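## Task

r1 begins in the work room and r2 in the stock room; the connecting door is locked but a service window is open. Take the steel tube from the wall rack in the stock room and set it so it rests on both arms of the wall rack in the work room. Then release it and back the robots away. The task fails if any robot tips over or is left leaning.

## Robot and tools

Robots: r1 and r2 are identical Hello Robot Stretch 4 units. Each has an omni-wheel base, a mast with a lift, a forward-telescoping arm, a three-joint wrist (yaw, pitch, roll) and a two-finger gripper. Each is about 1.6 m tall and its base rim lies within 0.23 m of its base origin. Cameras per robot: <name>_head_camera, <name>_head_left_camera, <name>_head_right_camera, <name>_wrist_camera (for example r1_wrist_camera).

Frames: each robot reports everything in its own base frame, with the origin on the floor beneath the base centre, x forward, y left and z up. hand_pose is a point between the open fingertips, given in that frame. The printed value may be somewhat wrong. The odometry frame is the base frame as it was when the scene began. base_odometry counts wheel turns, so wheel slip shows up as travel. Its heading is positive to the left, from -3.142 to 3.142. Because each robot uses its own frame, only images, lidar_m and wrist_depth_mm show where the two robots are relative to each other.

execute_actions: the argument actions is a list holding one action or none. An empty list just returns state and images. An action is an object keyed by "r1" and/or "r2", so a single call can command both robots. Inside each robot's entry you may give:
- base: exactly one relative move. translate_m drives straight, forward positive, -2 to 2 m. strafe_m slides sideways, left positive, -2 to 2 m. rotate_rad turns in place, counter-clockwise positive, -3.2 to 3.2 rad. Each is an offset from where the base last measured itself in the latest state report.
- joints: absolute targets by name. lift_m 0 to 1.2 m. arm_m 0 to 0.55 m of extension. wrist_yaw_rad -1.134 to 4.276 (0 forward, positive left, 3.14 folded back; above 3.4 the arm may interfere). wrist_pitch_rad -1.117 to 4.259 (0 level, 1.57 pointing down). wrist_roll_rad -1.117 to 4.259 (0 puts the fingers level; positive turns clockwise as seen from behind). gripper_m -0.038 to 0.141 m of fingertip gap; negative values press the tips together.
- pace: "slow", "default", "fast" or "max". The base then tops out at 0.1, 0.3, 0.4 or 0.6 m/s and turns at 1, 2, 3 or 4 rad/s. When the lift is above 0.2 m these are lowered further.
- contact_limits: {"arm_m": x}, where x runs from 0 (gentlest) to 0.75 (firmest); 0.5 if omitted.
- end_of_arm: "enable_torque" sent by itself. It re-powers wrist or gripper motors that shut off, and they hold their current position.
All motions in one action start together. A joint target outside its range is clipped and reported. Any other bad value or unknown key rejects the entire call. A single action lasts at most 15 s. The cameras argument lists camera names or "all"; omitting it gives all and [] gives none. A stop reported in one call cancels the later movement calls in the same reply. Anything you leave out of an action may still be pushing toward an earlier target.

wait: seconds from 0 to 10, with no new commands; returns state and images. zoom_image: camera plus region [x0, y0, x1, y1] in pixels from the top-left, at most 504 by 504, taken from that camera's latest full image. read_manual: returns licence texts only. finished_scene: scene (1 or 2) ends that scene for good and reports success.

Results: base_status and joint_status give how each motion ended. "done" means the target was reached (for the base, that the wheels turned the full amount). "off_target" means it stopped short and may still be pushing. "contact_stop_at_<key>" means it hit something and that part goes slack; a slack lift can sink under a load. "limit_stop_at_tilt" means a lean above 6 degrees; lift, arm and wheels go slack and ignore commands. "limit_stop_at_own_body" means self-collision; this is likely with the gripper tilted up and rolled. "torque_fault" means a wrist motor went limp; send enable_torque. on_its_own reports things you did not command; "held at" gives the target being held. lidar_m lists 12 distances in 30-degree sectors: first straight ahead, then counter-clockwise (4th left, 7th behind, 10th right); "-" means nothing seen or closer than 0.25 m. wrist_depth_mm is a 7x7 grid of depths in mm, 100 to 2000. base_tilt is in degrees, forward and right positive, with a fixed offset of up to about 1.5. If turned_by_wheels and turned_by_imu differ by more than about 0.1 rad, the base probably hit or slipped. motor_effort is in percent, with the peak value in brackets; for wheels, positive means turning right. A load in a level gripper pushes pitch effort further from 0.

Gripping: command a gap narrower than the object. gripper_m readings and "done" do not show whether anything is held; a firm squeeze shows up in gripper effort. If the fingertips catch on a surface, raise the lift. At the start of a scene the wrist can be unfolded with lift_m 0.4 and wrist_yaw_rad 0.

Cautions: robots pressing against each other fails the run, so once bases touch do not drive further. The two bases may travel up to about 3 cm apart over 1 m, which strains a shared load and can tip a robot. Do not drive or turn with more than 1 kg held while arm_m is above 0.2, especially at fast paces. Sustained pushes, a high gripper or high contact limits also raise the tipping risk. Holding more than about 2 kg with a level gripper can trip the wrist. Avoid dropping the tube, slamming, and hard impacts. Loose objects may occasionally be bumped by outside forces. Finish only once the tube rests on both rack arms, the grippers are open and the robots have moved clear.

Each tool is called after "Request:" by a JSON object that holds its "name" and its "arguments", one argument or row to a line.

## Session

Request:
{"name": "execute_actions", "arguments": {
  "actions": []
}}

Scene clock: 0.00 s.
r1.base_odometry: x=+0.000 y=+0.000 heading=+0.000 (m, m, rad; r1's odometry frame)
r1.turned_by_wheels: +0.000 (rad since the last result)
r1.turned_by_imu: +0.000 (rad since the last result)
r1.base_tilt: forward=+0.1 right=+0.9 (deg)
r1.lidar_m: 2.61 2.70 2.67 2.20 2.59 2.22 2.09 2.14 1.85 1.59 1.66 2.35
r1.base_status: not commanded
r1.joint_positions: lift_m=+0.188 arm_m=+0.001 wrist_yaw_rad=+3.209 wrist_pitch_rad=+0.007 wrist_roll_rad=+0.017 gripper_m=+0.057
r1.joint_status: not commanded
r1.motor_effort: lift_m=+19 arm_m=-1 wrist_yaw_rad=+0 wrist_pitch_rad=-4 wrist_roll_rad=+0 gripper_m=-4 wheel_0=+0 wheel_1=+0 wheel_2=+0 (%)
r1.hand_pose: x=-0.1219 y=+0.0678 z=+0.3637 quat_wxyz=(-0.034, -0.004, +0.008, +0.999) (m; r1's base frame)
r1.wrist_depth_mm: - - 131 - - - - / - - 131 - - - - / - 109 131 - - - - / - 131 169 - - - - / 202 - - - - - - / 208 1255 196 1308 1098 1336 1308 / 208 820 904 135 878 866 917
r2.base_odometry: x=+0.000 y=+0.000 heading=+0.000 (m, m, rad; r2's odometry frame)
r2.turned_by_wheels: +0.000 (rad since the last result)
r2.turned_by_imu: +0.000 (rad since the last result)
r2.base_tilt: forward=-0.7 right=-0.1 (deg)
r2.lidar_m: 2.16 2.13 1.84 1.38 1.35 1.71 2.58 2.56 2.87 2.48 2.43 2.64
r2.base_status: not commanded
r2.joint_positions: lift_m=+0.221 arm_m=+0.001 wrist_yaw_rad=+3.230 wrist_pitch_rad=+0.007 wrist_roll_rad=+0.012 gripper_m=+0.057
r2.joint_status: not commanded
r2.motor_effort: lift_m=+19 arm_m=+0 wrist_yaw_rad=+0 wrist_pitch_rad=-6 wrist_roll_rad=+0 gripper_m=-2 wheel_0=-1 wheel_1=-1 wheel_2=+1 (%)
r2.hand_pose: x=-0.1234 y=+0.0617 z=+0.3970 quat_wxyz=(-0.044, -0.004, +0.006, +0.999) (m; r2's base frame)
r2.wrist_depth_mm: - - 134 - - - 1537 / - - 132 - - - 1576 / - - 132 285 - - 1576 / - 121 134 - - - 1661 / 182 - - - - - 1537 / 189 1366 196 1499 194 1464 1397 / 191 904 960 136 1025 946 976
pictures: r1_head_camera, r1_head_left_camera, r1_head_right_camera, r1_wrist_camera, r2_head_camera, r2_head_left_camera, r2_head_right_camera, r2_wrist_camera
camera_calibration (this result's frames):
r1_wrist_camera: T_world_to_cam=[[-0.0120465, 0.999914, 0.00511037, -0.0802393], [0.00486406, 0.00516928, -0.999975, 0.419936], [-0.999916, -0.0120213, -0.00492592, 0.107219], [0, 0, 0, 1]] pos_world=[0.1042, 0.0793505, 0.420863]
r2_wrist_camera: T_world_to_cam=[[-0.0734976, 0.997276, -0.0061858, -0.0672609], [0.0307391, -0.0039343, -0.99952, 0.455526], [-0.996822, -0.0736524, -0.0303662, 0.117547], [0, 0, 0, 1]] pos_world=[0.098227, 0.0775275, 0.458461]
Images, in order (width x height): r1_head_camera 420x560, r1_head_left_camera 420x672, r1_head_right_camera 420x672, r1_wrist_camera 616x392, r2_head_camera 420x560, r2_head_left_camera 420x672, r2_head_right_camera 420x672, r2_wrist_camera 616x392.

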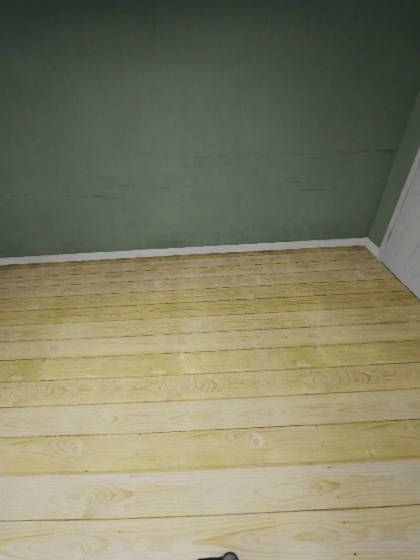

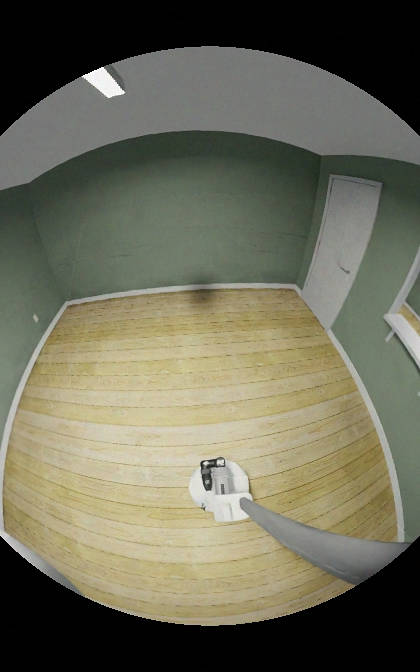

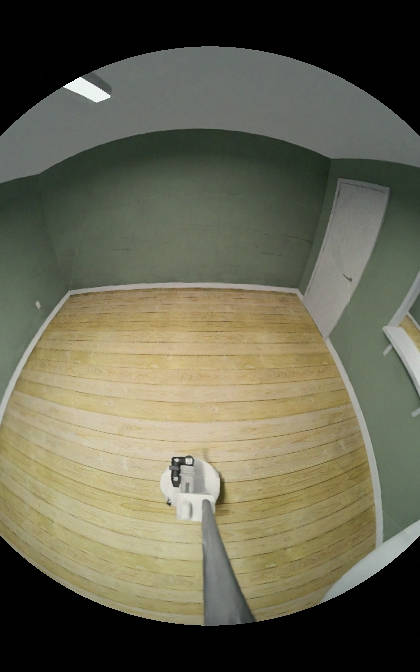

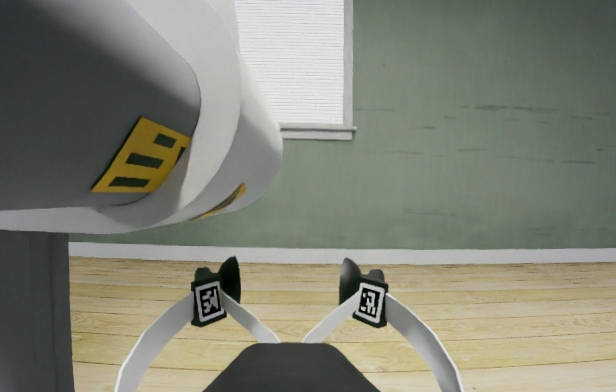

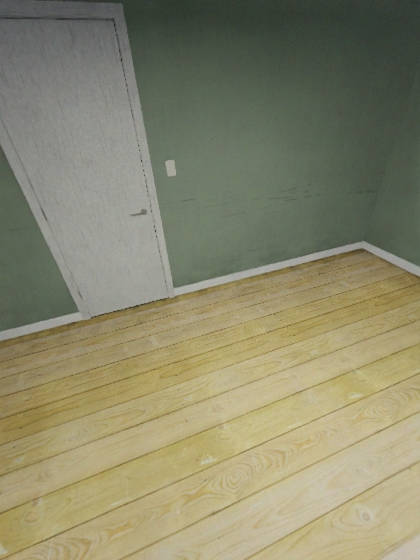

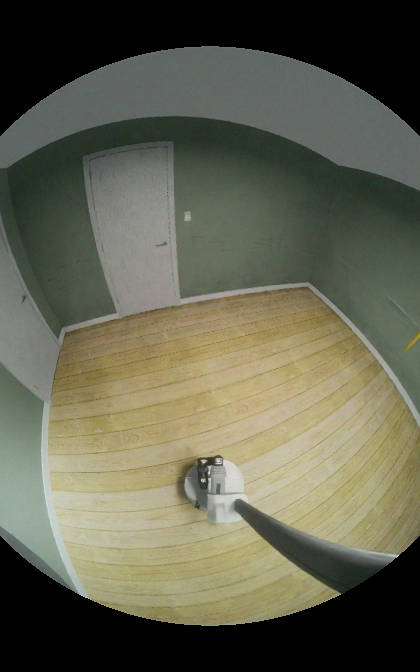

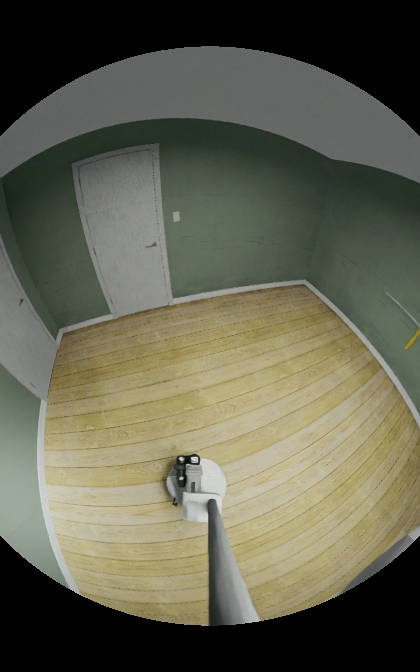

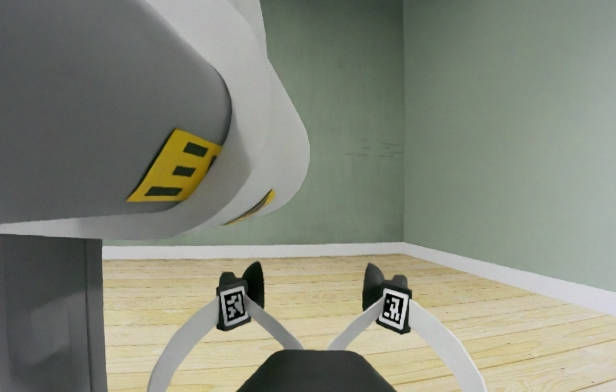

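Request:
{"name": "execute_actions", "arguments": {
  "actions": [
    {"r1":{"base":{"rotate_rad":-1.49},"joints":{"lift_m":0.5,"wrist_yaw_rad":0}},"r2":{"base":{"rotate_rad":-1.3},"joints":{"lift_m":0.5,"wrist_yaw_rad":0}}}
  ],
  "cameras": ["r1_head_camera","r2_head_camera","r2_wrist_camera"]
}}

Scene clock: 4.37 s.
r1.base_odometry: x=+0.000 y=+0.000 heading=-1.490 (m, m, rad; r1's odometry frame)
r1.turned_by_wheels: -1.490 (rad since the last result)
r1.turned_by_imu: -1.486 (rad since the last result)
r1.base_tilt: forward=+0.1 right=+0.7 (deg)
r1.lidar_m: 1.60 1.74 2.56 2.63 2.76 2.57 2.51 2.63 2.16 2.04 2.20 1.78
r1.base_status: done
r1.joint_positions: lift_m=+0.500 arm_m=+0.001 wrist_yaw_rad=+0.001 wrist_pitch_rad=+0.007 wrist_roll_rad=+0.017 gripper_m=+0.057
r1.joint_status: all done
r1.motor_effort: lift_m=+22(22) arm_m=-1(1) wrist_yaw_rad=-2(9) wrist_pitch_rad=-5(5) wrist_roll_rad=+0(0) gripper_m=-3(4) wheel_0=+0(5) wheel_1=-1(8) wheel_2=+0(7) (%)
r1.hand_pose: x=+0.4603 y=-0.0873 z=+0.6759 quat_wxyz=(+1.000, +0.009, +0.004, +0.000) (m; r1's base frame)
r1.wrist_depth_mm: 1499 - - 1499 1537 1499 1499 / 1499 - - 1537 1499 1537 1537 / 1537 1576 - 1537 1499 1537 1499 / 1576 1499 1537 1537 1537 1537 1537 / 1537 1499 1499 1537 1537 1537 1537 / 1537 1499 197 1537 1537 1499 1537 / 1499 1397 1499 135 1499 1464 1499
r2.base_odometry: x=+0.000 y=+0.000 heading=-1.299 (m, m, rad; r2's odometry frame)
r2.turned_by_wheels: -1.299 (rad since the last result)
r2.turned_by_imu: -1.317 (rad since the last result)
r2.base_tilt: forward=-0.7 right=+0.1 (deg)
r2.lidar_m: 2.43 2.65 2.31 2.12 2.17 1.63 1.44 1.43 2.06 2.56 2.61 2.89
r2.base_status: done
r2.joint_positions: lift_m=+0.500 arm_m=+0.001 wrist_yaw_rad=+0.000 wrist_pitch_rad=+0.007 wrist_roll_rad=+0.012 gripper_m=+0.057
r2.joint_status: all done
r2.motor_effort: lift_m=+21(22) arm_m=+0(0) wrist_yaw_rad=-1(7) wrist_pitch_rad=-6(6) wrist_roll_rad=+0(0) gripper_m=-1(4) wheel_0=+5(6) wheel_1=+4(12) wheel_2=+2(8) (%)
r2.hand_pose: x=+0.4601 y=-0.0873 z=+0.6760 quat_wxyz=(+1.000, +0.006, +0.003, +0.000) (m; r2's base frame)
r2.wrist_depth_mm: - - - - - - - / - - - - - - - / - - - - - - - / - - - - - - - / - - - - - - - / - - 195 - 193 - - / 1464 1397 1464 136 1618 1464 1576
pictures: r1_head_camera, r2_head_camera, r2_wrist_camera
camera_calibration (this result's frames):
r2_wrist_camera: T_world_to_cam=[[-0.0141216, -0.999881, -0.00618457, -0.0757259], [-0.0302747, 0.00660991, -0.99952, 0.74487], [0.999442, -0.0139276, -0.0303645, -0.216585], [0, 0, 0, 1]] pos_world=[0.237945, -0.0836569, 0.737467]
Images, in order (width x height): r1_head_camera 420x560, r2_head_camera 420x560, r2_wrist_camera 616x392.

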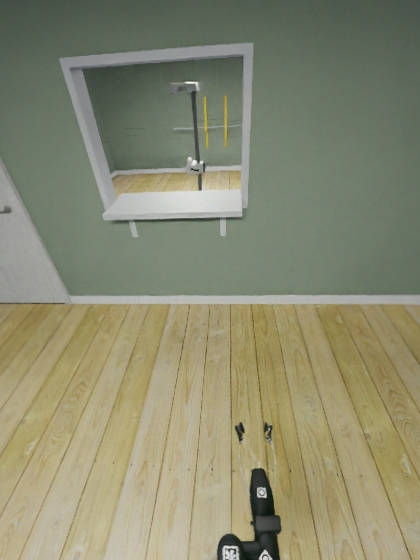

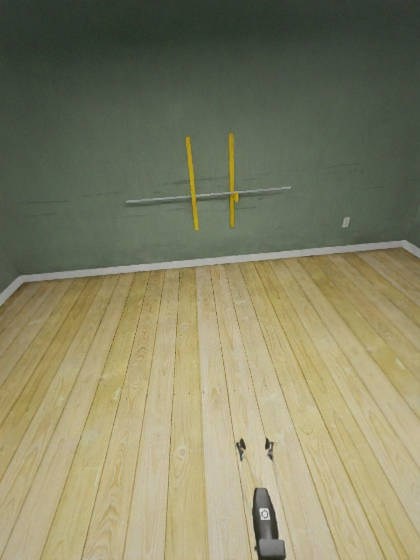

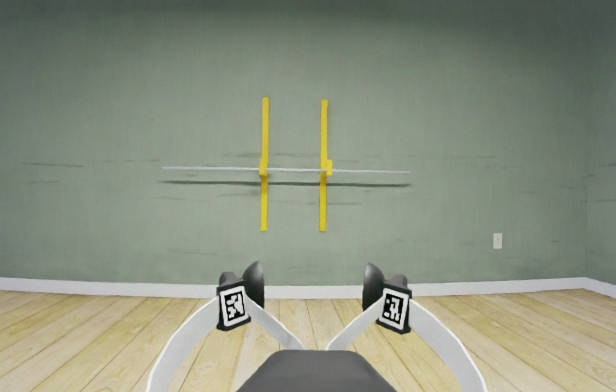

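Request:
{"name": "execute_actions", "arguments": {
  "actions": [
    {"r1":{"base":{"strafe_m":0.3},"joints":{"lift_m":1.15,"wrist_pitch_rad":1.57,"wrist_roll_rad":0.4,"gripper_m":0.06}},"r2":{"base":{"translate_m":1.9},"joints":{"lift_m":1.05,"wrist_pitch_rad":1.57,"wrist_roll_rad":1.57,"gripper_m":0.06,"arm_m":0.2},"pace":"fast"}}
  ],
  "cameras": ["r2_head_camera","r2_head_left_camera","r2_wrist_camera"]
}}

Scene clock: 23.43 s.
r1.base_odometry: x=+0.299 y=+0.024 heading=-1.490 (m, m, rad; r1's odometry frame)
r1.turned_by_wheels: +0.000 (rad since the last result)
r1.turned_by_imu: -0.001 (rad since the last result)
r1.base_tilt: forward=+0.1 right=+0.8 (deg)
r1.lidar_m: 1.62 1.73 2.40 2.34 2.46 2.60 2.52 2.62 2.45 2.36 2.42 1.80
r1.base_status: done
r1.joint_positions: lift_m=+1.150 arm_m=+0.001 wrist_yaw_rad=+0.000 wrist_pitch_rad=+1.570 wrist_roll_rad=+0.400 gripper_m=+0.060
r1.joint_status: all done
r1.motor_effort: lift_m=+21(23) arm_m=-1(1) wrist_yaw_rad=+0(1) wrist_pitch_rad=+2(5) wrist_roll_rad=+1(5) gripper_m=-3(3) wheel_0=+1(5) wheel_1=-1(9) wheel_2=-1(1) (%)
r1.hand_pose: x=+0.1721 y=-0.0874 z=+1.0395 quat_wxyz=(+0.693, +0.140, +0.693, -0.140) (m; r1's base frame)
r1.wrist_depth_mm: 1205 1229 1229 1255 1255 1308 1281 / 1229 1229 1229 1229 1281 1255 1308 / 1205 1205 1255 1255 1255 1281 1281 / 1205 1229 1229 1255 1255 1281 1308 / 1229 1205 1042 1025 1281 1281 1281 / 1205 1229 208 1042 198 1281 1281 / 1205 1229 1229 135 1255 1281 1308
r2.base_odometry: x=+0.510 y=-1.830 heading=-1.299 (m, m, rad; r2's odometry frame)
r2.turned_by_wheels: +0.001 (rad since the last result)
r2.turned_by_imu: +0.005 (rad since the last result)
r2.base_tilt: forward=-0.9 right=-0.1 (deg)
r2.lidar_m: 0.67 0.68 0.92 2.30 2.35 3.03 3.45 3.52 2.57 2.38 1.10 0.57
r2.base_status: done
r2.joint_positions: lift_m=+1.050 arm_m=+0.199 wrist_yaw_rad=+0.000 wrist_pitch_rad=+1.570 wrist_roll_rad=+1.569 gripper_m=+0.060
r2.joint_status: all done
r2.motor_effort: lift_m=+21(24) arm_m=+8(9) wrist_yaw_rad=+0(1) wrist_pitch_rad=+2(5) wrist_roll_rad=+3(6) gripper_m=-3(4) wheel_0=+3(10) wheel_1=+3(6) wheel_2=+1(11) (%)
r2.hand_pose: x=+0.3698 y=-0.0874 z=+0.9396 quat_wxyz=(+0.501, +0.500, +0.500, -0.499) (m; r2's base frame)
r2.wrist_depth_mm: 676 976 1160 1160 1160 1160 1138 / 621 991 1182 1160 1160 1160 1138 / 281 1008 1118 1118 1138 1138 1160 / 668 976 1160 1160 1118 946 1160 / 640 946 1182 1160 931 931 1160 / 647 917 193 1160 193 946 1160 / 634 831 1138 136 1182 1138 1118
pictures: r2_head_camera, r2_head_left_camera, r2_wrist_camera
camera_calibration (this result's frames):
r2_wrist_camera: T_world_to_cam=[[-0.999883, -0.00739561, 0.0133975, 0.357433], [-0.00708153, 0.999702, 0.0233408, 0.122748], [-0.0135662, 0.0232432, -0.999638, 1.1703], [0, 0, 0, 1]] pos_world=[0.374137, -0.147269, 1.16222]
Images, in order (width x height): r2_head_camera 420x560, r2_head_left_camera 420x672, r2_wrist_camera 616x392.

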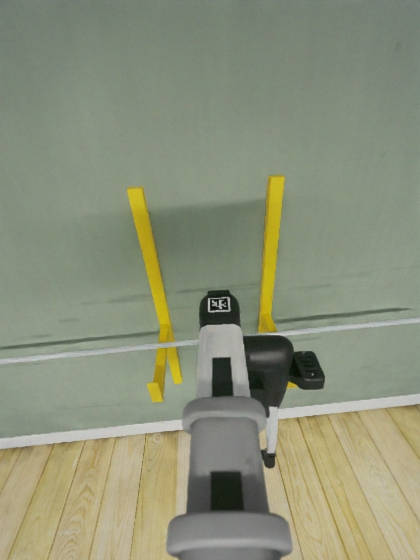

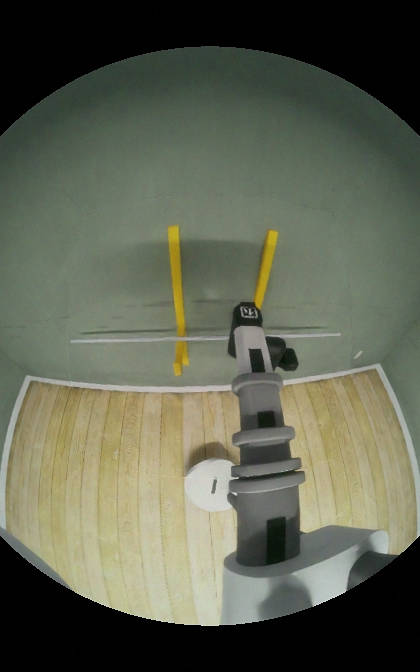

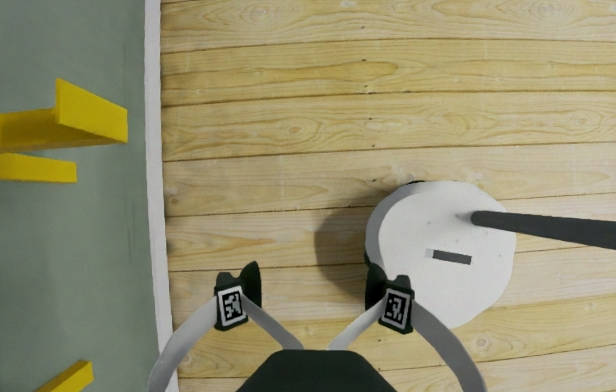

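Request:
{"name": "execute_actions", "arguments": {
  "actions": [
    {"r2":{"base":{"strafe_m":0.125},"joints":{"arm_m":0.45}}}
  ],
  "cameras": ["r2_head_left_camera","r2_wrist_camera","r1_head_camera"]
}}

Scene clock: 29.33 s.
r1.base_odometry: x=+0.299 y=+0.024 heading=-1.490 (m, m, rad; r1's odometry frame)
r1.turned_by_wheels: +0.000 (rad since the last result)
r1.turned_by_imu: -0.001 (rad since the last result)
r1.base_tilt: forward=+0.1 right=+0.7 (deg)
r1.lidar_m: 1.61 1.72 2.41 2.31 2.44 2.60 2.51 2.63 2.46 2.34 2.46 1.78
r1.base_status: not commanded
r1.joint_positions: lift_m=+1.150 arm_m=+0.001 wrist_yaw_rad=+0.000 wrist_pitch_rad=+1.570 wrist_roll_rad=+0.400 gripper_m=+0.060
r1.joint_status: not commanded
r1.motor_effort: lift_m=+21(21) arm_m=-1(1) wrist_yaw_rad=+0(1) wrist_pitch_rad=+0(1) wrist_roll_rad=+1(1) gripper_m=-4(4) wheel_0=+1(1) wheel_1=-2(1) wheel_2=-1(1) (%)
r1.hand_pose: x=+0.1721 y=-0.0874 z=+1.0395 quat_wxyz=(+0.693, +0.140, +0.693, -0.140) (m; r1's base frame)
r1.wrist_depth_mm: 1182 1229 1229 1255 1281 1281 1308 / 1205 1205 1255 1255 1255 1281 1308 / 1205 1205 1229 1255 1255 1281 1281 / 1205 1229 1229 1255 1255 1255 1281 / 1205 1229 1042 1025 1281 1255 1281 / 1205 1229 208 1025 198 1281 1281 / 1229 1229 1229 135 1255 1281 1308
r2.base_odometry: x=+0.631 y=-1.797 heading=-1.299 (m, m, rad; r2's odometry frame)
r2.turned_by_wheels: +0.000 (rad since the last result)
r2.turned_by_imu: +0.001 (rad since the last result)
r2.base_tilt: forward=-0.8 right=-0.1 (deg)
r2.lidar_m: 0.49 0.69 0.89 2.17 2.25 2.80 3.50 3.52 2.72 2.53 1.08 0.62
r2.base_status: done
r2.joint_positions: lift_m=+1.050 arm_m=+0.449 wrist_yaw_rad=+0.000 wrist_pitch_rad=+1.570 wrist_roll_rad=+1.570 gripper_m=+0.060
r2.joint_status: all done
r2.motor_effort: lift_m=+21(21) arm_m=+8(8) wrist_yaw_rad=+0(0) wrist_pitch_rad=+2(2) wrist_roll_rad=+2(1) gripper_m=-2(3) wheel_0=-3(12) wheel_1=+1(9) wheel_2=+0(2) (%)
r2.hand_pose: x=+0.6197 y=-0.0874 z=+0.9396 quat_wxyz=(+0.501, +0.500, +0.500, -0.499) (m; r2's base frame)
r2.wrist_depth_mm: 300 355 866 1138 1138 1138 1160 / 319 449 991 1138 1160 1138 1138 / 317 466 960 1160 1160 1138 1160 / 315 466 931 1182 1138 1042 946 / 310 455 647 1160 1160 946 946 / 304 442 193 1138 193 1078 931 / 304 399 831 136 1160 1160 1160
pictures: r1_head_camera, r2_head_left_camera, r2_wrist_camera
camera_calibration (this result's frames):
r2_wrist_camera: T_world_to_cam=[[-0.999881, -0.00742197, 0.0135156, 0.607219], [-0.00710513, 0.999702, 0.0233417, 0.124531], [-0.0136848, 0.0232429, -0.999636, 1.17376], [0, 0, 0, 1]] pos_world=[0.624094, -0.147269, 1.16222]
Images, in order (width x height): r1_head_camera 420x560, r2_head_left_camera 420x672, r2_wrist_camera 616x392.

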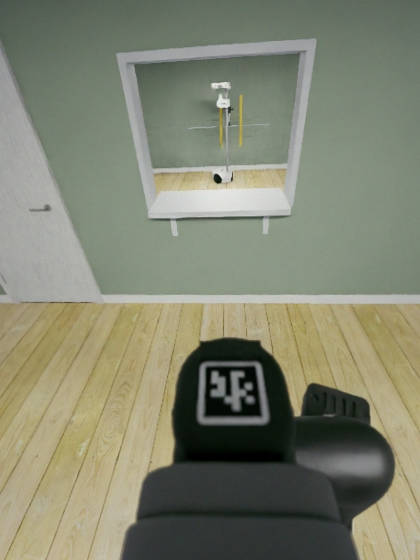

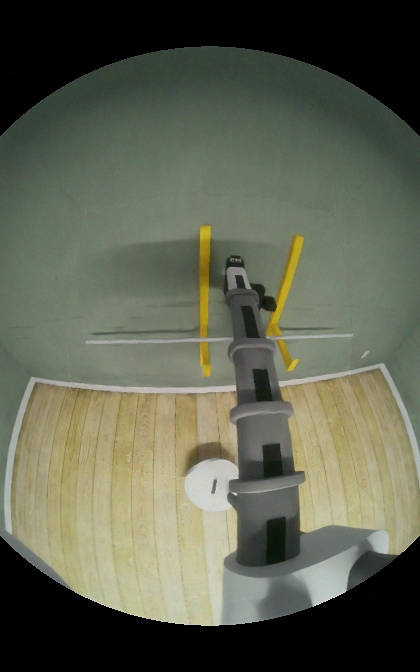

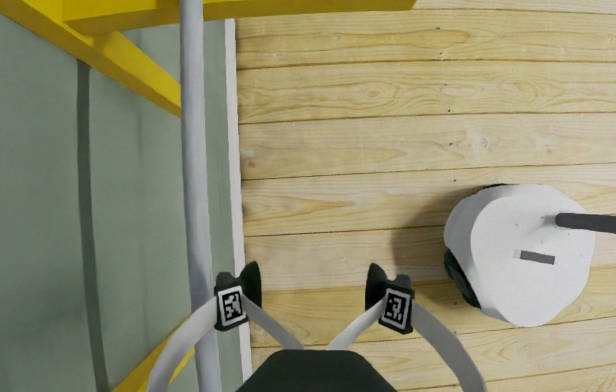

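Request:
{"name": "execute_actions", "arguments": {
  "actions": [
    {"r2":{"base":{"strafe_m":0.03},"joints":{"arm_m":0.55,"wrist_roll_rad":1.6}}}
  ],
  "cameras": ["r2_wrist_camera"]
}}

Request:
{"name": "execute_actions", "arguments": {
  "actions": [
    {"r2":{"joints":{"lift_m":0.95}}}
  ],
  "cameras": ["r2_wrist_camera"]
}}

Scene clock: 36.43 s.
r1.base_odometry: x=+0.299 y=+0.024 heading=-1.490 (m, m, rad; r1's odometry frame)
r1.turned_by_wheels: +0.000 (rad since the last result)
r1.turned_by_imu: -0.001 (rad since the last result)
r1.base_tilt: forward=+0.1 right=+0.8 (deg)
r1.lidar_m: 1.59 1.71 2.40 2.34 2.47 2.60 2.51 2.64 2.47 2.34 2.43 1.78
r1.base_status: not commanded
r1.joint_positions: lift_m=+1.150 arm_m=+0.001 wrist_yaw_rad=+0.000 wrist_pitch_rad=+1.570 wrist_roll_rad=+0.400 gripper_m=+0.060
r1.joint_status: not commanded
r1.motor_effort: lift_m=+21(21) arm_m=-1(1) wrist_yaw_rad=+1(1) wrist_pitch_rad=+1(0) wrist_roll_rad=+1(1) gripper_m=-4(4) wheel_0=+1(1) wheel_1=-1(1) wheel_2=-1(1) (%)
r1.hand_pose: x=+0.1721 y=-0.0874 z=+1.0395 quat_wxyz=(+0.693, +0.140, +0.693, -0.140) (m; r1's base frame)
r1.wrist_depth_mm: 1205 1229 1229 1255 1255 1281 1281 / 1205 1229 1255 1255 1255 1281 1308 / 1205 1229 1255 1229 1255 1281 1308 / 1205 1205 1255 1229 1255 1255 1281 / 1229 1229 1042 1025 1255 1281 1308 / 1205 1205 208 1025 198 1281 1308 / 1205 1229 1229 135 1281 1281 1308
r2.base_odometry: x=+0.660 y=-1.788 heading=-1.299 (m, m, rad; r2's odometry frame)
r2.turned_by_wheels: +0.000 (rad since the last result)
r2.turned_by_imu: +0.001 (rad since the last result)
r2.base_tilt: forward=-0.7 right=-0.1 (deg)
r2.lidar_m: 0.49 0.70 0.89 2.16 2.20 2.83 3.48 3.55 2.74 2.55 1.06 0.66
r2.base_status: done
r2.joint_positions: lift_m=+1.050 arm_m=+0.549 wrist_yaw_rad=+0.000 wrist_pitch_rad=+1.570 wrist_roll_rad=+1.599 gripper_m=+0.060
r2.joint_status: all done
r2.motor_effort: lift_m=+21(21) arm_m=+8(8) wrist_yaw_rad=+0(0) wrist_pitch_rad=+1(2) wrist_roll_rad=+2(5) gripper_m=-2(2) wheel_0=-1(15) wheel_1=-1(12) wheel_2=+0(0) (%)
r2.hand_pose: x=+0.7197 y=-0.0874 z=+0.9396 quat_wxyz=(+0.493, +0.507, +0.493, -0.507) (m; r2's base frame)
r2.wrist_depth_mm: 191 281 615 1138 1160 1160 1138 / 185 277 535 1160 1160 1160 1160 / 184 273 569 1160 1138 1138 1160 / 181 268 544 1160 1138 1138 917 / 177 260 462 1182 1160 1060 946 / 174 251 193 1138 193 1138 931 / 172 222 410 136 1182 1160 1160
pictures: r2_wrist_camera
camera_calibration (this result's frames):
r2_wrist_camera: T_world_to_cam=[[-0.999653, 0.0226231, 0.0135235, 0.709646], [0.022935, 0.999464, 0.0233689, 0.103575], [-0.0129876, 0.023671, -0.999635, 1.17466], [0, 0, 0, 1]] pos_world=[0.72228, -0.147379, 1.16222]
Images, in order (width x height): r2_wrist_camera 616x392.

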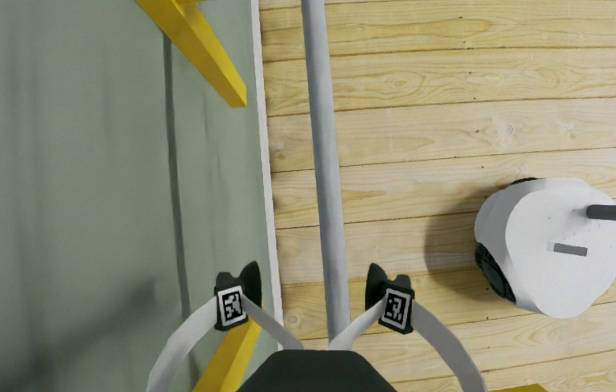

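Scene clock: 37.87 s.
r1.base_odometry: x=+0.299 y=+0.024 heading=-1.490 (m, m, rad; r1's odometry frame)
r1.turned_by_wheels: +0.000 (rad since the last result)
r1.turned_by_imu: +0.000 (rad since the last result)
r1.base_tilt: forward=+0.1 right=+0.8 (deg)
r1.lidar_m: 1.61 1.73 2.40 2.31 2.46 2.60 2.50 2.63 2.47 2.32 2.43 1.80
r1.base_status: not commanded
r1.joint_positions: lift_m=+1.150 arm_m=+0.001 wrist_yaw_rad=+0.000 wrist_pitch_rad=+1.570 wrist_roll_rad=+0.400 gripper_m=+0.060
r1.joint_status: not commanded
r1.motor_effort: lift_m=+22(21) arm_m=+0(1) wrist_yaw_rad=+0(2) wrist_pitch_rad=+0(0) wrist_roll_rad=+1(1) gripper_m=-5(1) wheel_0=+1(1) wheel_1=-2(1) wheel_2=-1(1) (%)
r1.hand_pose: x=+0.1721 y=-0.0874 z=+1.0395 quat_wxyz=(+0.693, +0.140, +0.693, -0.140) (m; r1's base frame)
r1.wrist_depth_mm: 1205 1205 1229 1255 1255 1281 1281 / 1205 1229 1229 1255 1281 1281 1281 / 1205 1229 1229 1255 1281 1281 1308 / 1229 1229 1205 1255 1281 1281 1281 / 1205 1205 1042 1042 1281 1255 1308 / 1205 1255 208 1042 198 1281 1281 / 1205 1229 1229 135 1281 1281 1308
r2.base_odometry: x=+0.660 y=-1.788 heading=-1.299 (m, m, rad; r2's odometry frame)
r2.turned_by_wheels: +0.000 (rad since the last result)
r2.turned_by_imu: +0.000 (rad since the last result)
r2.base_tilt: forward=-0.9 right=-0.2 (deg)
r2.lidar_m: 0.49 0.69 0.91 2.13 2.21 2.81 3.47 3.52 2.71 2.57 1.08 0.61
r2.base_status: not commanded
r2.joint_positions: lift_m=+0.950 arm_m=+0.549 wrist_yaw_rad=+0.000 wrist_pitch_rad=+1.570 wrist_roll_rad=+1.599 gripper_m=+0.060
r2.joint_status: all done
r2.motor_effort: lift_m=+16(19) arm_m=+8(8) wrist_yaw_rad=+0(0) wrist_pitch_rad=-1(1) wrist_roll_rad=+2(2) gripper_m=-2(2) wheel_0=-1(1) wheel_1=-1(1) wheel_2=+0(0) (%)
r2.hand_pose: x=+0.7197 y=-0.0874 z=+0.8400 quat_wxyz=(+0.493, +0.507, +0.493, -0.507) (m; r2's base frame)
r2.wrist_depth_mm: 191 281 621 1060 1060 1042 1060 / 186 278 535 1060 1060 1060 1042 / 183 273 569 1078 1060 1042 1042 / 181 268 539 1060 1060 1060 842 / 177 259 462 991 1042 1060 854 / 175 250 193 168 194 1060 842 / 173 223 410 136 1060 1042 1042
pictures: r2_wrist_camera
camera_calibration (this result's frames):
r2_wrist_camera: T_world_to_cam=[[-0.999651, 0.0226226, 0.0136306, 0.710874], [0.022937, 0.999464, 0.0233665, 0.105905], [-0.0130947, 0.023671, -0.999634, 1.07513], [0, 0, 0, 1]] pos_world=[0.722275, -0.147379, 1.06257]
Images, in order (width x height): r2_wrist_camera 616x392.

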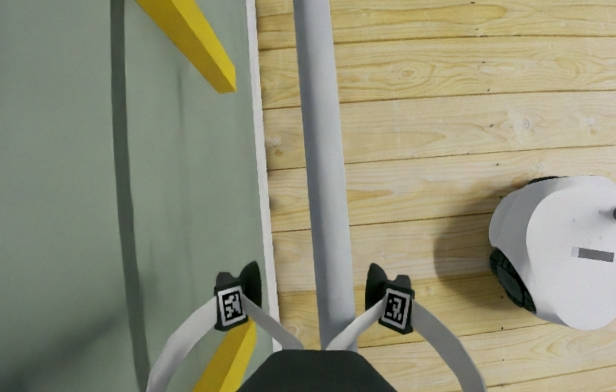

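Request:
{"name": "execute_actions", "arguments": {
  "actions": [
    {"r2":{"joints":{"lift_m":0.975,"arm_m":0.538,"wrist_roll_rad":1.54}}}
  ],
  "cameras": []
}}

Request:
{"name": "execute_actions", "arguments": {
  "actions": [
    {"r2":{"joints":{"gripper_m":-0.03}}}
  ],
  "cameras": ["r2_wrist_camera"]
}}

Request:
{"name": "execute_actions", "arguments": {
  "actions": [
    {"r2":{"joints":{"lift_m":1.08},"pace":"slow"}}
  ],
  "cameras": ["r2_wrist_camera","r2_head_left_camera","r1_head_camera"]
}}

Scene clock: 43.83 s.
r1.base_odometry: x=+0.299 y=+0.024 heading=-1.490 (m, m, rad; r1's odometry frame)
r1.turned_by_wheels: +0.000 (rad since the last result)
r1.turned_by_imu: -0.001 (rad since the last result)
r1.base_tilt: forward=+0.1 right=+0.7 (deg)
r1.lidar_m: 1.63 1.74 2.39 2.33 2.47 2.61 2.50 2.63 2.46 2.35 2.46 1.81
r1.base_status: not commanded
r1.joint_positions: lift_m=+1.150 arm_m=+0.001 wrist_yaw_rad=+0.000 wrist_pitch_rad=+1.570 wrist_roll_rad=+0.400 gripper_m=+0.060
r1.joint_status: not commanded
r1.motor_effort: lift_m=+22(21) arm_m=-1(1) wrist_yaw_rad=+0(0) wrist_pitch_rad=+0(1) wrist_roll_rad=+1(1) gripper_m=-4(3) wheel_0=+1(1) wheel_1=-1(1) wheel_2=-1(1) (%)
r1.hand_pose: x=+0.1721 y=-0.0874 z=+1.0395 quat_wxyz=(+0.693, +0.140, +0.693, -0.140) (m; r1's base frame)
r1.wrist_depth_mm: 1205 1229 1229 1255 1281 1281 1281 / 1205 1205 1229 1255 1281 1308 1281 / 1229 1205 1229 1255 1255 1281 1281 / 1205 1229 1229 1229 1255 1281 1281 / 1229 1229 1042 1025 1281 1281 1308 / 1205 1229 209 1042 198 1281 1308 / 1205 1229 1229 135 1255 1281 1308
r2.base_odometry: x=+0.660 y=-1.788 heading=-1.299 (m, m, rad; r2's odometry frame)
r2.turned_by_wheels: +0.000 (rad since the last result)
r2.turned_by_imu: +0.001 (rad since the last result)
r2.base_tilt: forward=-0.9 right=-0.2 (deg)
r2.lidar_m: 0.48 0.69 0.90 2.16 2.21 2.82 3.51 3.52 2.72 2.56 1.07 0.62
r2.base_status: not commanded
r2.joint_positions: lift_m=+0.975 arm_m=+0.539 wrist_yaw_rad=+0.000 wrist_pitch_rad=+1.570 wrist_roll_rad=+1.541 gripper_m=+0.060
r2.joint_status: all done
r2.motor_effort: lift_m=+22(21) arm_m=-8(10) wrist_yaw_rad=+0(1) wrist_pitch_rad=+1(1) wrist_roll_rad=-1(2) gripper_m=-2(2) wheel_0=-2(1) wheel_1=-1(1) wheel_2=+0(0) (%)
r2.hand_pose: x=+0.7106 y=-0.0874 z=+0.8645 quat_wxyz=(+0.508, +0.493, +0.507, -0.492) (m; r2's base frame)
r2.wrist_depth_mm: 191 274 449 1098 1060 1078 1060 / 187 276 530 1078 1060 1098 1078 / 188 278 574 1098 1060 1060 1098 / 187 278 564 1098 1098 1060 891 / 186 273 492 1060 1078 1025 866 / 185 270 193 192 193 1060 854 / 186 243 424 136 1060 1078 1078
pictures: none
No camera images: the call's "cameras" was empty. Leave "cameras" out to get every camera's image.

Scene clock: 45.43 s.
r1.base_odometry: x=+0.299 y=+0.024 heading=-1.490 (m, m, rad; r1's odometry frame)
r1.turned_by_wheels: +0.000 (rad since the last result)
r1.turned_by_imu: +0.000 (rad since the last result)
r1.base_tilt: forward=+0.0 right=+0.8 (deg)
r1.lidar_m: 1.62 1.73 2.39 2.32 2.47 2.61 2.52 2.65 2.45 2.33 2.44 1.82
r1.base_status: not commanded
r1.joint_positions: lift_m=+1.150 arm_m=+0.001 wrist_yaw_rad=+0.000 wrist_pitch_rad=+1.570 wrist_roll_rad=+0.400 gripper_m=+0.060
r1.joint_status: not commanded
r1.motor_effort: lift_m=+21(21) arm_m=-1(1) wrist_yaw_rad=+0(1) wrist_pitch_rad=+0(2) wrist_roll_rad=+1(1) gripper_m=-5(3) wheel_0=+1(1) wheel_1=-1(1) wheel_2=-1(1) (%)
r1.hand_pose: x=+0.1721 y=-0.0874 z=+1.0395 quat_wxyz=(+0.693, +0.140, +0.693, -0.140) (m; r1's base frame)
r1.wrist_depth_mm: 1205 1229 1229 1229 1255 1281 1308 / 1205 1229 1255 1229 1281 1308 1308 / 1205 1229 1255 1255 1255 1281 1281 / 1229 1229 1255 1255 1255 1281 1308 / 1205 1205 1060 1042 1281 1281 1308 / 1205 1205 208 1060 198 1281 1308 / 1229 1229 1229 135 1255 1281 1281
r2.base_odometry: x=+0.660 y=-1.788 heading=-1.299 (m, m, rad; r2's odometry frame)
r2.turned_by_wheels: +0.000 (rad since the last result)
r2.turned_by_imu: +0.000 (rad since the last result)
r2.base_tilt: forward=-0.9 right=-0.1 (deg)
r2.lidar_m: 0.49 0.68 0.85 2.15 2.19 2.83 3.49 3.54 2.74 2.56 1.06 0.63
r2.base_status: not commanded
r2.joint_positions: lift_m=+0.975 arm_m=+0.539 wrist_yaw_rad=+0.000 wrist_pitch_rad=+1.570 wrist_roll_rad=+1.540 gripper_m=-0.029
r2.joint_status: all done
r2.motor_effort: lift_m=+22(22) arm_m=-7(8) wrist_yaw_rad=+0(3) wrist_pitch_rad=+1(7) wrist_roll_rad=-1(1) gripper_m=-18(17) wheel_0=-1(2) wheel_1=-1(1) wheel_2=-1(1) (%)
r2.hand_pose: x=+0.7105 y=-0.0874 z=+0.8645 quat_wxyz=(+0.508, +0.493, +0.507, -0.492) (m; r2's base frame)
r2.wrist_depth_mm: 191 278 521 1078 1078 1078 1060 / 189 278 535 1078 1078 1078 1098 / 190 281 574 1060 1078 1098 1078 / 189 279 564 1060 1060 1060 878 / 187 278 559 1078 1060 1025 866 / 186 271 392 181 183 1078 866 / 186 238 421 156 1060 1078 1078
pictures: r2_wrist_camera
camera_calibration (this result's frames):
r2_wrist_camera: T_world_to_cam=[[-0.999244, -0.036448, 0.0135135, 0.695999], [-0.0361266, 0.999075, 0.023315, 0.147517], [-0.0143508, 0.0228092, -0.999637, 1.10037], [0, 0, 0, 1]] pos_world=[0.716594, -0.147112, 1.08713]
Images, in order (width x height): r2_wrist_camera 616x392.

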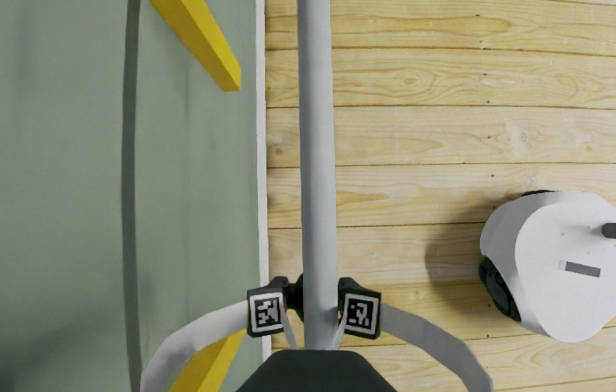

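Scene clock: 47.17 s.
r1.base_odometry: x=+0.299 y=+0.024 heading=-1.490 (m, m, rad; r1's odometry frame)
r1.turned_by_wheels: +0.000 (rad since the last result)
r1.turned_by_imu: +0.000 (rad since the last result)
r1.base_tilt: forward=+0.2 right=+0.7 (deg)
r1.lidar_m: 1.62 1.73 2.40 2.30 2.46 2.60 2.50 2.61 2.47 2.34 2.45 1.79
r1.base_status: not commanded
r1.joint_positions: lift_m=+1.150 arm_m=+0.001 wrist_yaw_rad=+0.000 wrist_pitch_rad=+1.570 wrist_roll_rad=+0.400 gripper_m=+0.060
r1.joint_status: not commanded
r1.motor_effort: lift_m=+22(21) arm_m=-1(1) wrist_yaw_rad=+1(0) wrist_pitch_rad=+1(1) wrist_roll_rad=+1(1) gripper_m=-3(2) wheel_0=+1(1) wheel_1=-2(1) wheel_2=-1(1) (%)
r1.hand_pose: x=+0.1721 y=-0.0874 z=+1.0395 quat_wxyz=(+0.693, +0.140, +0.693, -0.140) (m; r1's base frame)
r1.wrist_depth_mm: 1205 1205 1229 1229 1255 1281 1281 / 1205 1205 1229 1255 1281 1281 1308 / 1205 1229 1255 1229 1281 1255 1308 / 1205 1229 1255 1255 1281 1281 1308 / 1229 1205 1042 1025 1255 1281 1308 / 1205 1229 208 1042 198 1281 1308 / 1205 1205 1255 135 1281 1281 1308
r2.base_odometry: x=+0.660 y=-1.788 heading=-1.299 (m, m, rad; r2's odometry frame)
r2.turned_by_wheels: +0.000 (rad since the last result)
r2.turned_by_imu: +0.001 (rad since the last result)
r2.base_tilt: forward=-0.9 right=-0.1 (deg)
r2.lidar_m: 0.49 0.71 1.08 2.15 2.18 2.83 3.48 3.54 2.72 2.56 0.94 0.63
r2.base_status: not commanded
r2.joint_positions: lift_m=+1.080 arm_m=+0.539 wrist_yaw_rad=+0.000 wrist_pitch_rad=+1.570 wrist_roll_rad=+1.540 gripper_m=-0.029
r2.joint_status: all done
r2.motor_effort: lift_m=+24(26) arm_m=-7(8) wrist_yaw_rad=+0(0) wrist_pitch_rad=+1(0) wrist_roll_rad=+0(0) gripper_m=-19(17) wheel_0=-1(1) wheel_1=-1(1) wheel_2=-1(1) (%)
r2.hand_pose: x=+0.7105 y=-0.0874 z=+0.9693 quat_wxyz=(+0.508, +0.493, +0.507, -0.492) (m; r2's base frame)
r2.wrist_depth_mm: 191 274 517 1182 1182 1205 1160 / 189 279 530 1160 1160 1160 1160 / 189 279 569 1182 1160 1182 1160 / 189 279 569 1205 1160 1205 991 / 187 277 559 1182 1182 1008 960 / 186 271 384 183 183 1205 976 / 186 238 424 152 1205 1182 1182
pictures: r1_head_camera, r2_head_left_camera, r2_wrist_camera
camera_calibration (this result's frames):
r2_wrist_camera: T_world_to_cam=[[-0.999243, -0.0364846, 0.0135139, 0.694568], [-0.0361631, 0.999074, 0.0233149, 0.1451], [-0.014352, 0.0228086, -0.999637, 1.20511], [0, 0, 0, 1]] pos_world=[0.716585, -0.147111, 1.1919]
Images, in order (width x height): r1_head_camera 420x560, r2_head_left_camera 420x672, r2_wrist_camera 616x392.

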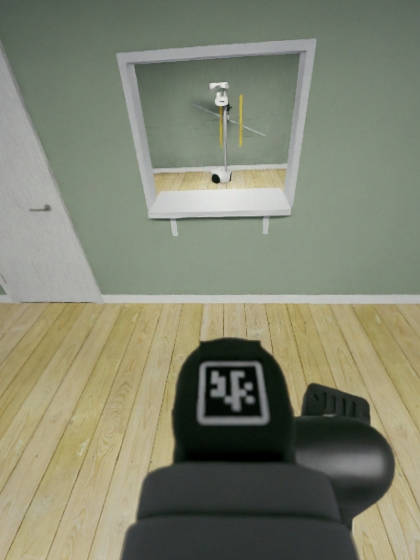

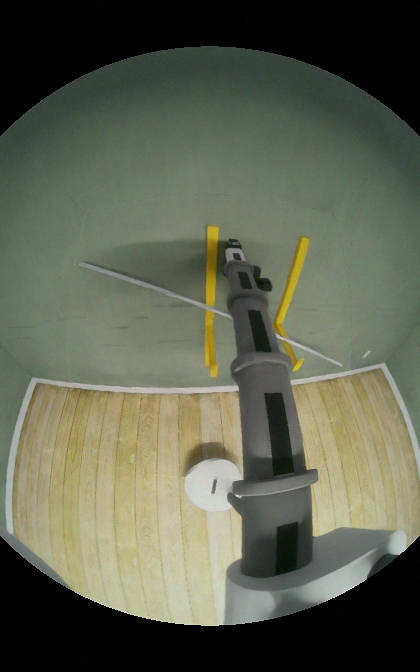

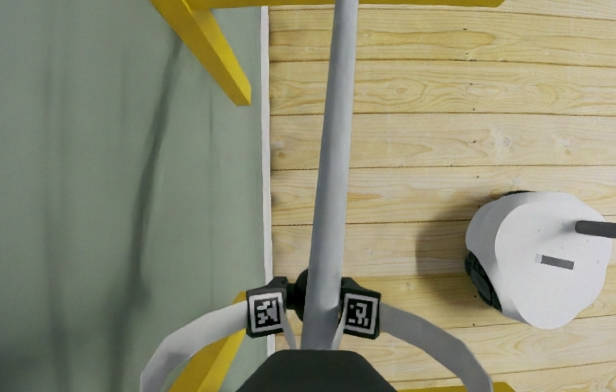

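Request:
{"name": "execute_actions", "arguments": {
  "actions": [
    {"r2":{"joints":{"lift_m":0.972},"pace":"slow"}}
  ],
  "cameras": []
}}

Request:
{"name": "execute_actions", "arguments": {
  "actions": [
    {"r2":{"joints":{"gripper_m":0.05}}}
  ],
  "cameras": ["r2_wrist_camera","r2_head_left_camera","r2_head_right_camera","r1_head_camera"]
}}

Request:
{"name": "zoom_image", "arguments": {
  "camera": "r1_head_camera",
  "region": [175, 80, 285, 160]
}}

Scene clock: 52.20 s.
r1.base_odometry: x=+0.299 y=+0.024 heading=-1.490 (m, m, rad; r1's odometry frame)
r1.turned_by_wheels: +0.000 (rad since the last result)
r1.turned_by_imu: -0.001 (rad since the last result)
r1.base_tilt: forward=+0.0 right=+0.7 (deg)
r1.lidar_m: 1.62 1.71 2.39 2.33 2.48 2.58 2.51 2.62 2.48 2.32 2.45 1.79
r1.base_status: not commanded
r1.joint_positions: lift_m=+1.150 arm_m=+0.001 wrist_yaw_rad=+0.000 wrist_pitch_rad=+1.570 wrist_roll_rad=+0.400 gripper_m=+0.060
r1.joint_status: not commanded
r1.motor_effort: lift_m=+22(21) arm_m=-1(1) wrist_yaw_rad=-1(1) wrist_pitch_rad=+0(1) wrist_roll_rad=+1(1) gripper_m=-1(1) wheel_0=+1(1) wheel_1=-2(1) wheel_2=-1(1) (%)
r1.hand_pose: x=+0.1721 y=-0.0874 z=+1.0395 quat_wxyz=(+0.693, +0.140, +0.693, -0.140) (m; r1's base frame)
r1.wrist_depth_mm: 1205 1229 1229 1281 1255 1281 1308 / 1205 1205 1229 1255 1281 1281 1308 / 1229 1229 1255 1229 1281 1281 1308 / 1205 1205 1255 1229 1255 1281 1308 / 1205 1229 1042 1025 1281 1281 1281 / 1205 1255 209 1042 198 1281 1308 / 1205 1229 1255 135 1255 1281 1308
r2.base_odometry: x=+0.660 y=-1.788 heading=-1.299 (m, m, rad; r2's odometry frame)
r2.turned_by_wheels: +0.000 (rad since the last result)
r2.turned_by_imu: +0.001 (rad since the last result)
r2.base_tilt: forward=-0.8 right=+0.1 (deg)
r2.lidar_m: 0.47 0.72 1.02 2.13 2.19 2.84 3.49 3.54 2.75 2.56 0.97 0.60
r2.base_status: not commanded
r2.joint_positions: lift_m=+0.972 arm_m=+0.539 wrist_yaw_rad=+0.000 wrist_pitch_rad=+1.570 wrist_roll_rad=+1.540 gripper_m=-0.029
r2.joint_status: all done
r2.motor_effort: lift_m=+19(23) arm_m=-7(7) wrist_yaw_rad=+0(0) wrist_pitch_rad=+0(1) wrist_roll_rad=-1(0) gripper_m=-17(17) wheel_0=-1(1) wheel_1=-1(1) wheel_2=-1(1) (%)
r2.hand_pose: x=+0.7105 y=-0.0874 z=+0.8617 quat_wxyz=(+0.508, +0.493, +0.507, -0.492) (m; r2's base frame)
r2.wrist_depth_mm: 191 276 512 1078 1060 1078 1078 / 189 278 539 1098 1060 1060 1078 / 190 279 574 1078 1098 1098 1060 / 190 279 564 1060 1078 1078 866 / 187 277 559 1078 1060 1025 866 / 186 271 384 182 183 1078 854 / 186 238 421 158 1078 1060 1078
pictures: none
No camera images: the call's "cameras" was empty. Leave "cameras" out to get every camera's image.

Scene clock: 53.70 s.
r1.base_odometry: x=+0.299 y=+0.024 heading=-1.490 (m, m, rad; r1's odometry frame)
r1.turned_by_wheels: +0.000 (rad since the last result)
r1.turned_by_imu: +0.000 (rad since the last result)
r1.base_tilt: forward=+0.1 right=+0.7 (deg)
r1.lidar_m: 1.60 1.71 2.39 2.32 2.44 2.58 2.51 2.64 2.47 2.33 2.44 1.84
r1.base_status: not commanded
r1.joint_positions: lift_m=+1.150 arm_m=+0.001 wrist_yaw_rad=+0.000 wrist_pitch_rad=+1.570 wrist_roll_rad=+0.400 gripper_m=+0.060
r1.joint_status: not commanded
r1.motor_effort: lift_m=+22(21) arm_m=-1(1) wrist_yaw_rad=+0(0) wrist_pitch_rad=+2(1) wrist_roll_rad=+1(1) gripper_m=-3(1) wheel_0=+1(1) wheel_1=-1(1) wheel_2=-1(1) (%)
r1.hand_pose: x=+0.1721 y=-0.0874 z=+1.0395 quat_wxyz=(+0.693, +0.140, +0.693, -0.140) (m; r1's base frame)
r1.wrist_depth_mm: 1205 1205 1229 1229 1281 1308 1281 / 1205 1229 1229 1229 1281 1255 1308 / 1229 1229 1229 1255 1281 1281 1281 / 1205 1229 1229 1255 1255 1281 1308 / 1205 1229 1042 1042 1255 1281 1308 / 1205 1229 208 1042 198 1281 1281 / 1205 1229 1255 135 1255 1308 1308
r2.base_odometry: x=+0.660 y=-1.788 heading=-1.299 (m, m, rad; r2's odometry frame)
r2.turned_by_wheels: +0.000 (rad since the last result)
r2.turned_by_imu: +0.000 (rad since the last result)
r2.base_tilt: forward=-0.8 right=-0.3 (deg)
r2.lidar_m: 0.49 0.73 1.07 2.15 2.19 2.81 3.50 3.54 2.73 2.57 1.00 0.61
r2.base_status: not commanded
r2.joint_positions: lift_m=+0.972 arm_m=+0.539 wrist_yaw_rad=+0.000 wrist_pitch_rad=+1.570 wrist_roll_rad=+1.540 gripper_m=+0.050
r2.joint_status: all done
r2.motor_effort: lift_m=+19(19) arm_m=-7(7) wrist_yaw_rad=+0(0) wrist_pitch_rad=+1(0) wrist_roll_rad=+0(0) gripper_m=-3(16) wheel_0=-1(1) wheel_1=-1(1) wheel_2=-1(1) (%)
r2.hand_pose: x=+0.7105 y=-0.0874 z=+0.8617 quat_wxyz=(+0.508, +0.493, +0.507, -0.492) (m; r2's base frame)
r2.wrist_depth_mm: 191 276 517 1060 1078 1098 1060 / 187 276 530 1060 1060 1060 1042 / 189 279 574 1078 1078 1078 1042 / 188 279 574 1098 1060 1060 878 / 186 276 549 1078 1078 1025 854 / 185 270 196 1060 195 1078 854 / 186 245 424 137 1098 1078 1098
pictures: r1_head_camera, r2_head_left_camera, r2_head_right_camera, r2_wrist_camera
camera_calibration (this result's frames):
r2_wrist_camera: T_world_to_cam=[[-0.999242, -0.0364877, 0.0135877, 0.695932], [-0.0361645, 0.999074, 0.0233176, 0.147606], [-0.0144259, 0.0228085, -0.999636, 1.09763], [0, 0, 0, 1]] pos_world=[0.716577, -0.147111, 1.08433]
Images, in order (width x height): r1_head_camera 420x560, r2_head_left_camera 420x672, r2_head_right_camera 420x672, r2_wrist_camera 616x392.

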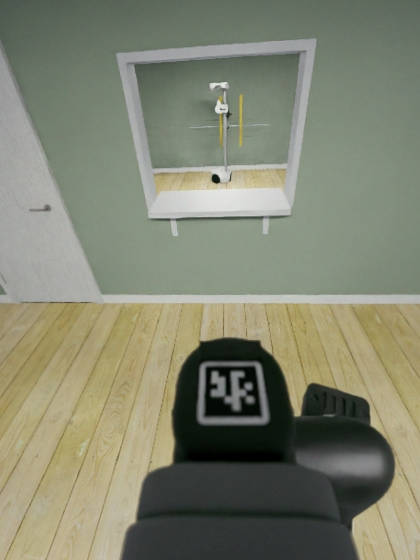

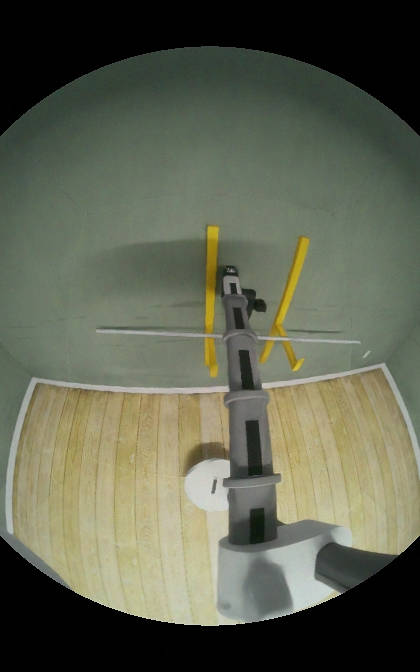

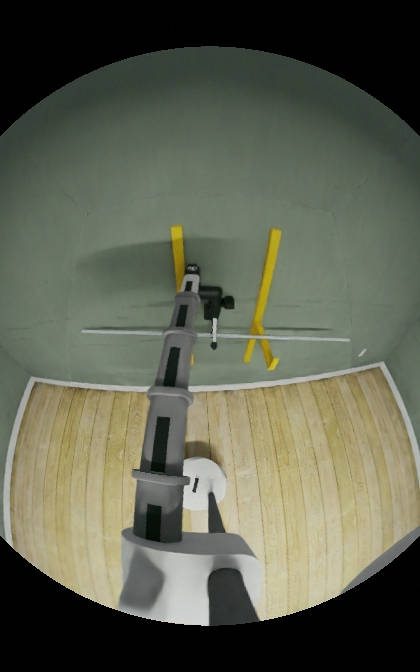

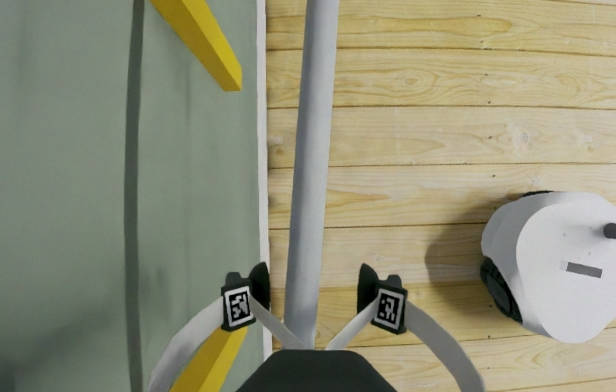

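Region (175, 80, 285, 160) of r1_head_camera's 420x560 image, scaled by 4.582, with more detail than that image has; it fills the top 367 rows of this view, and the rest is white.

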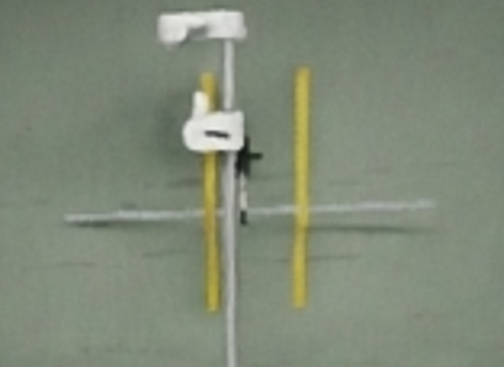

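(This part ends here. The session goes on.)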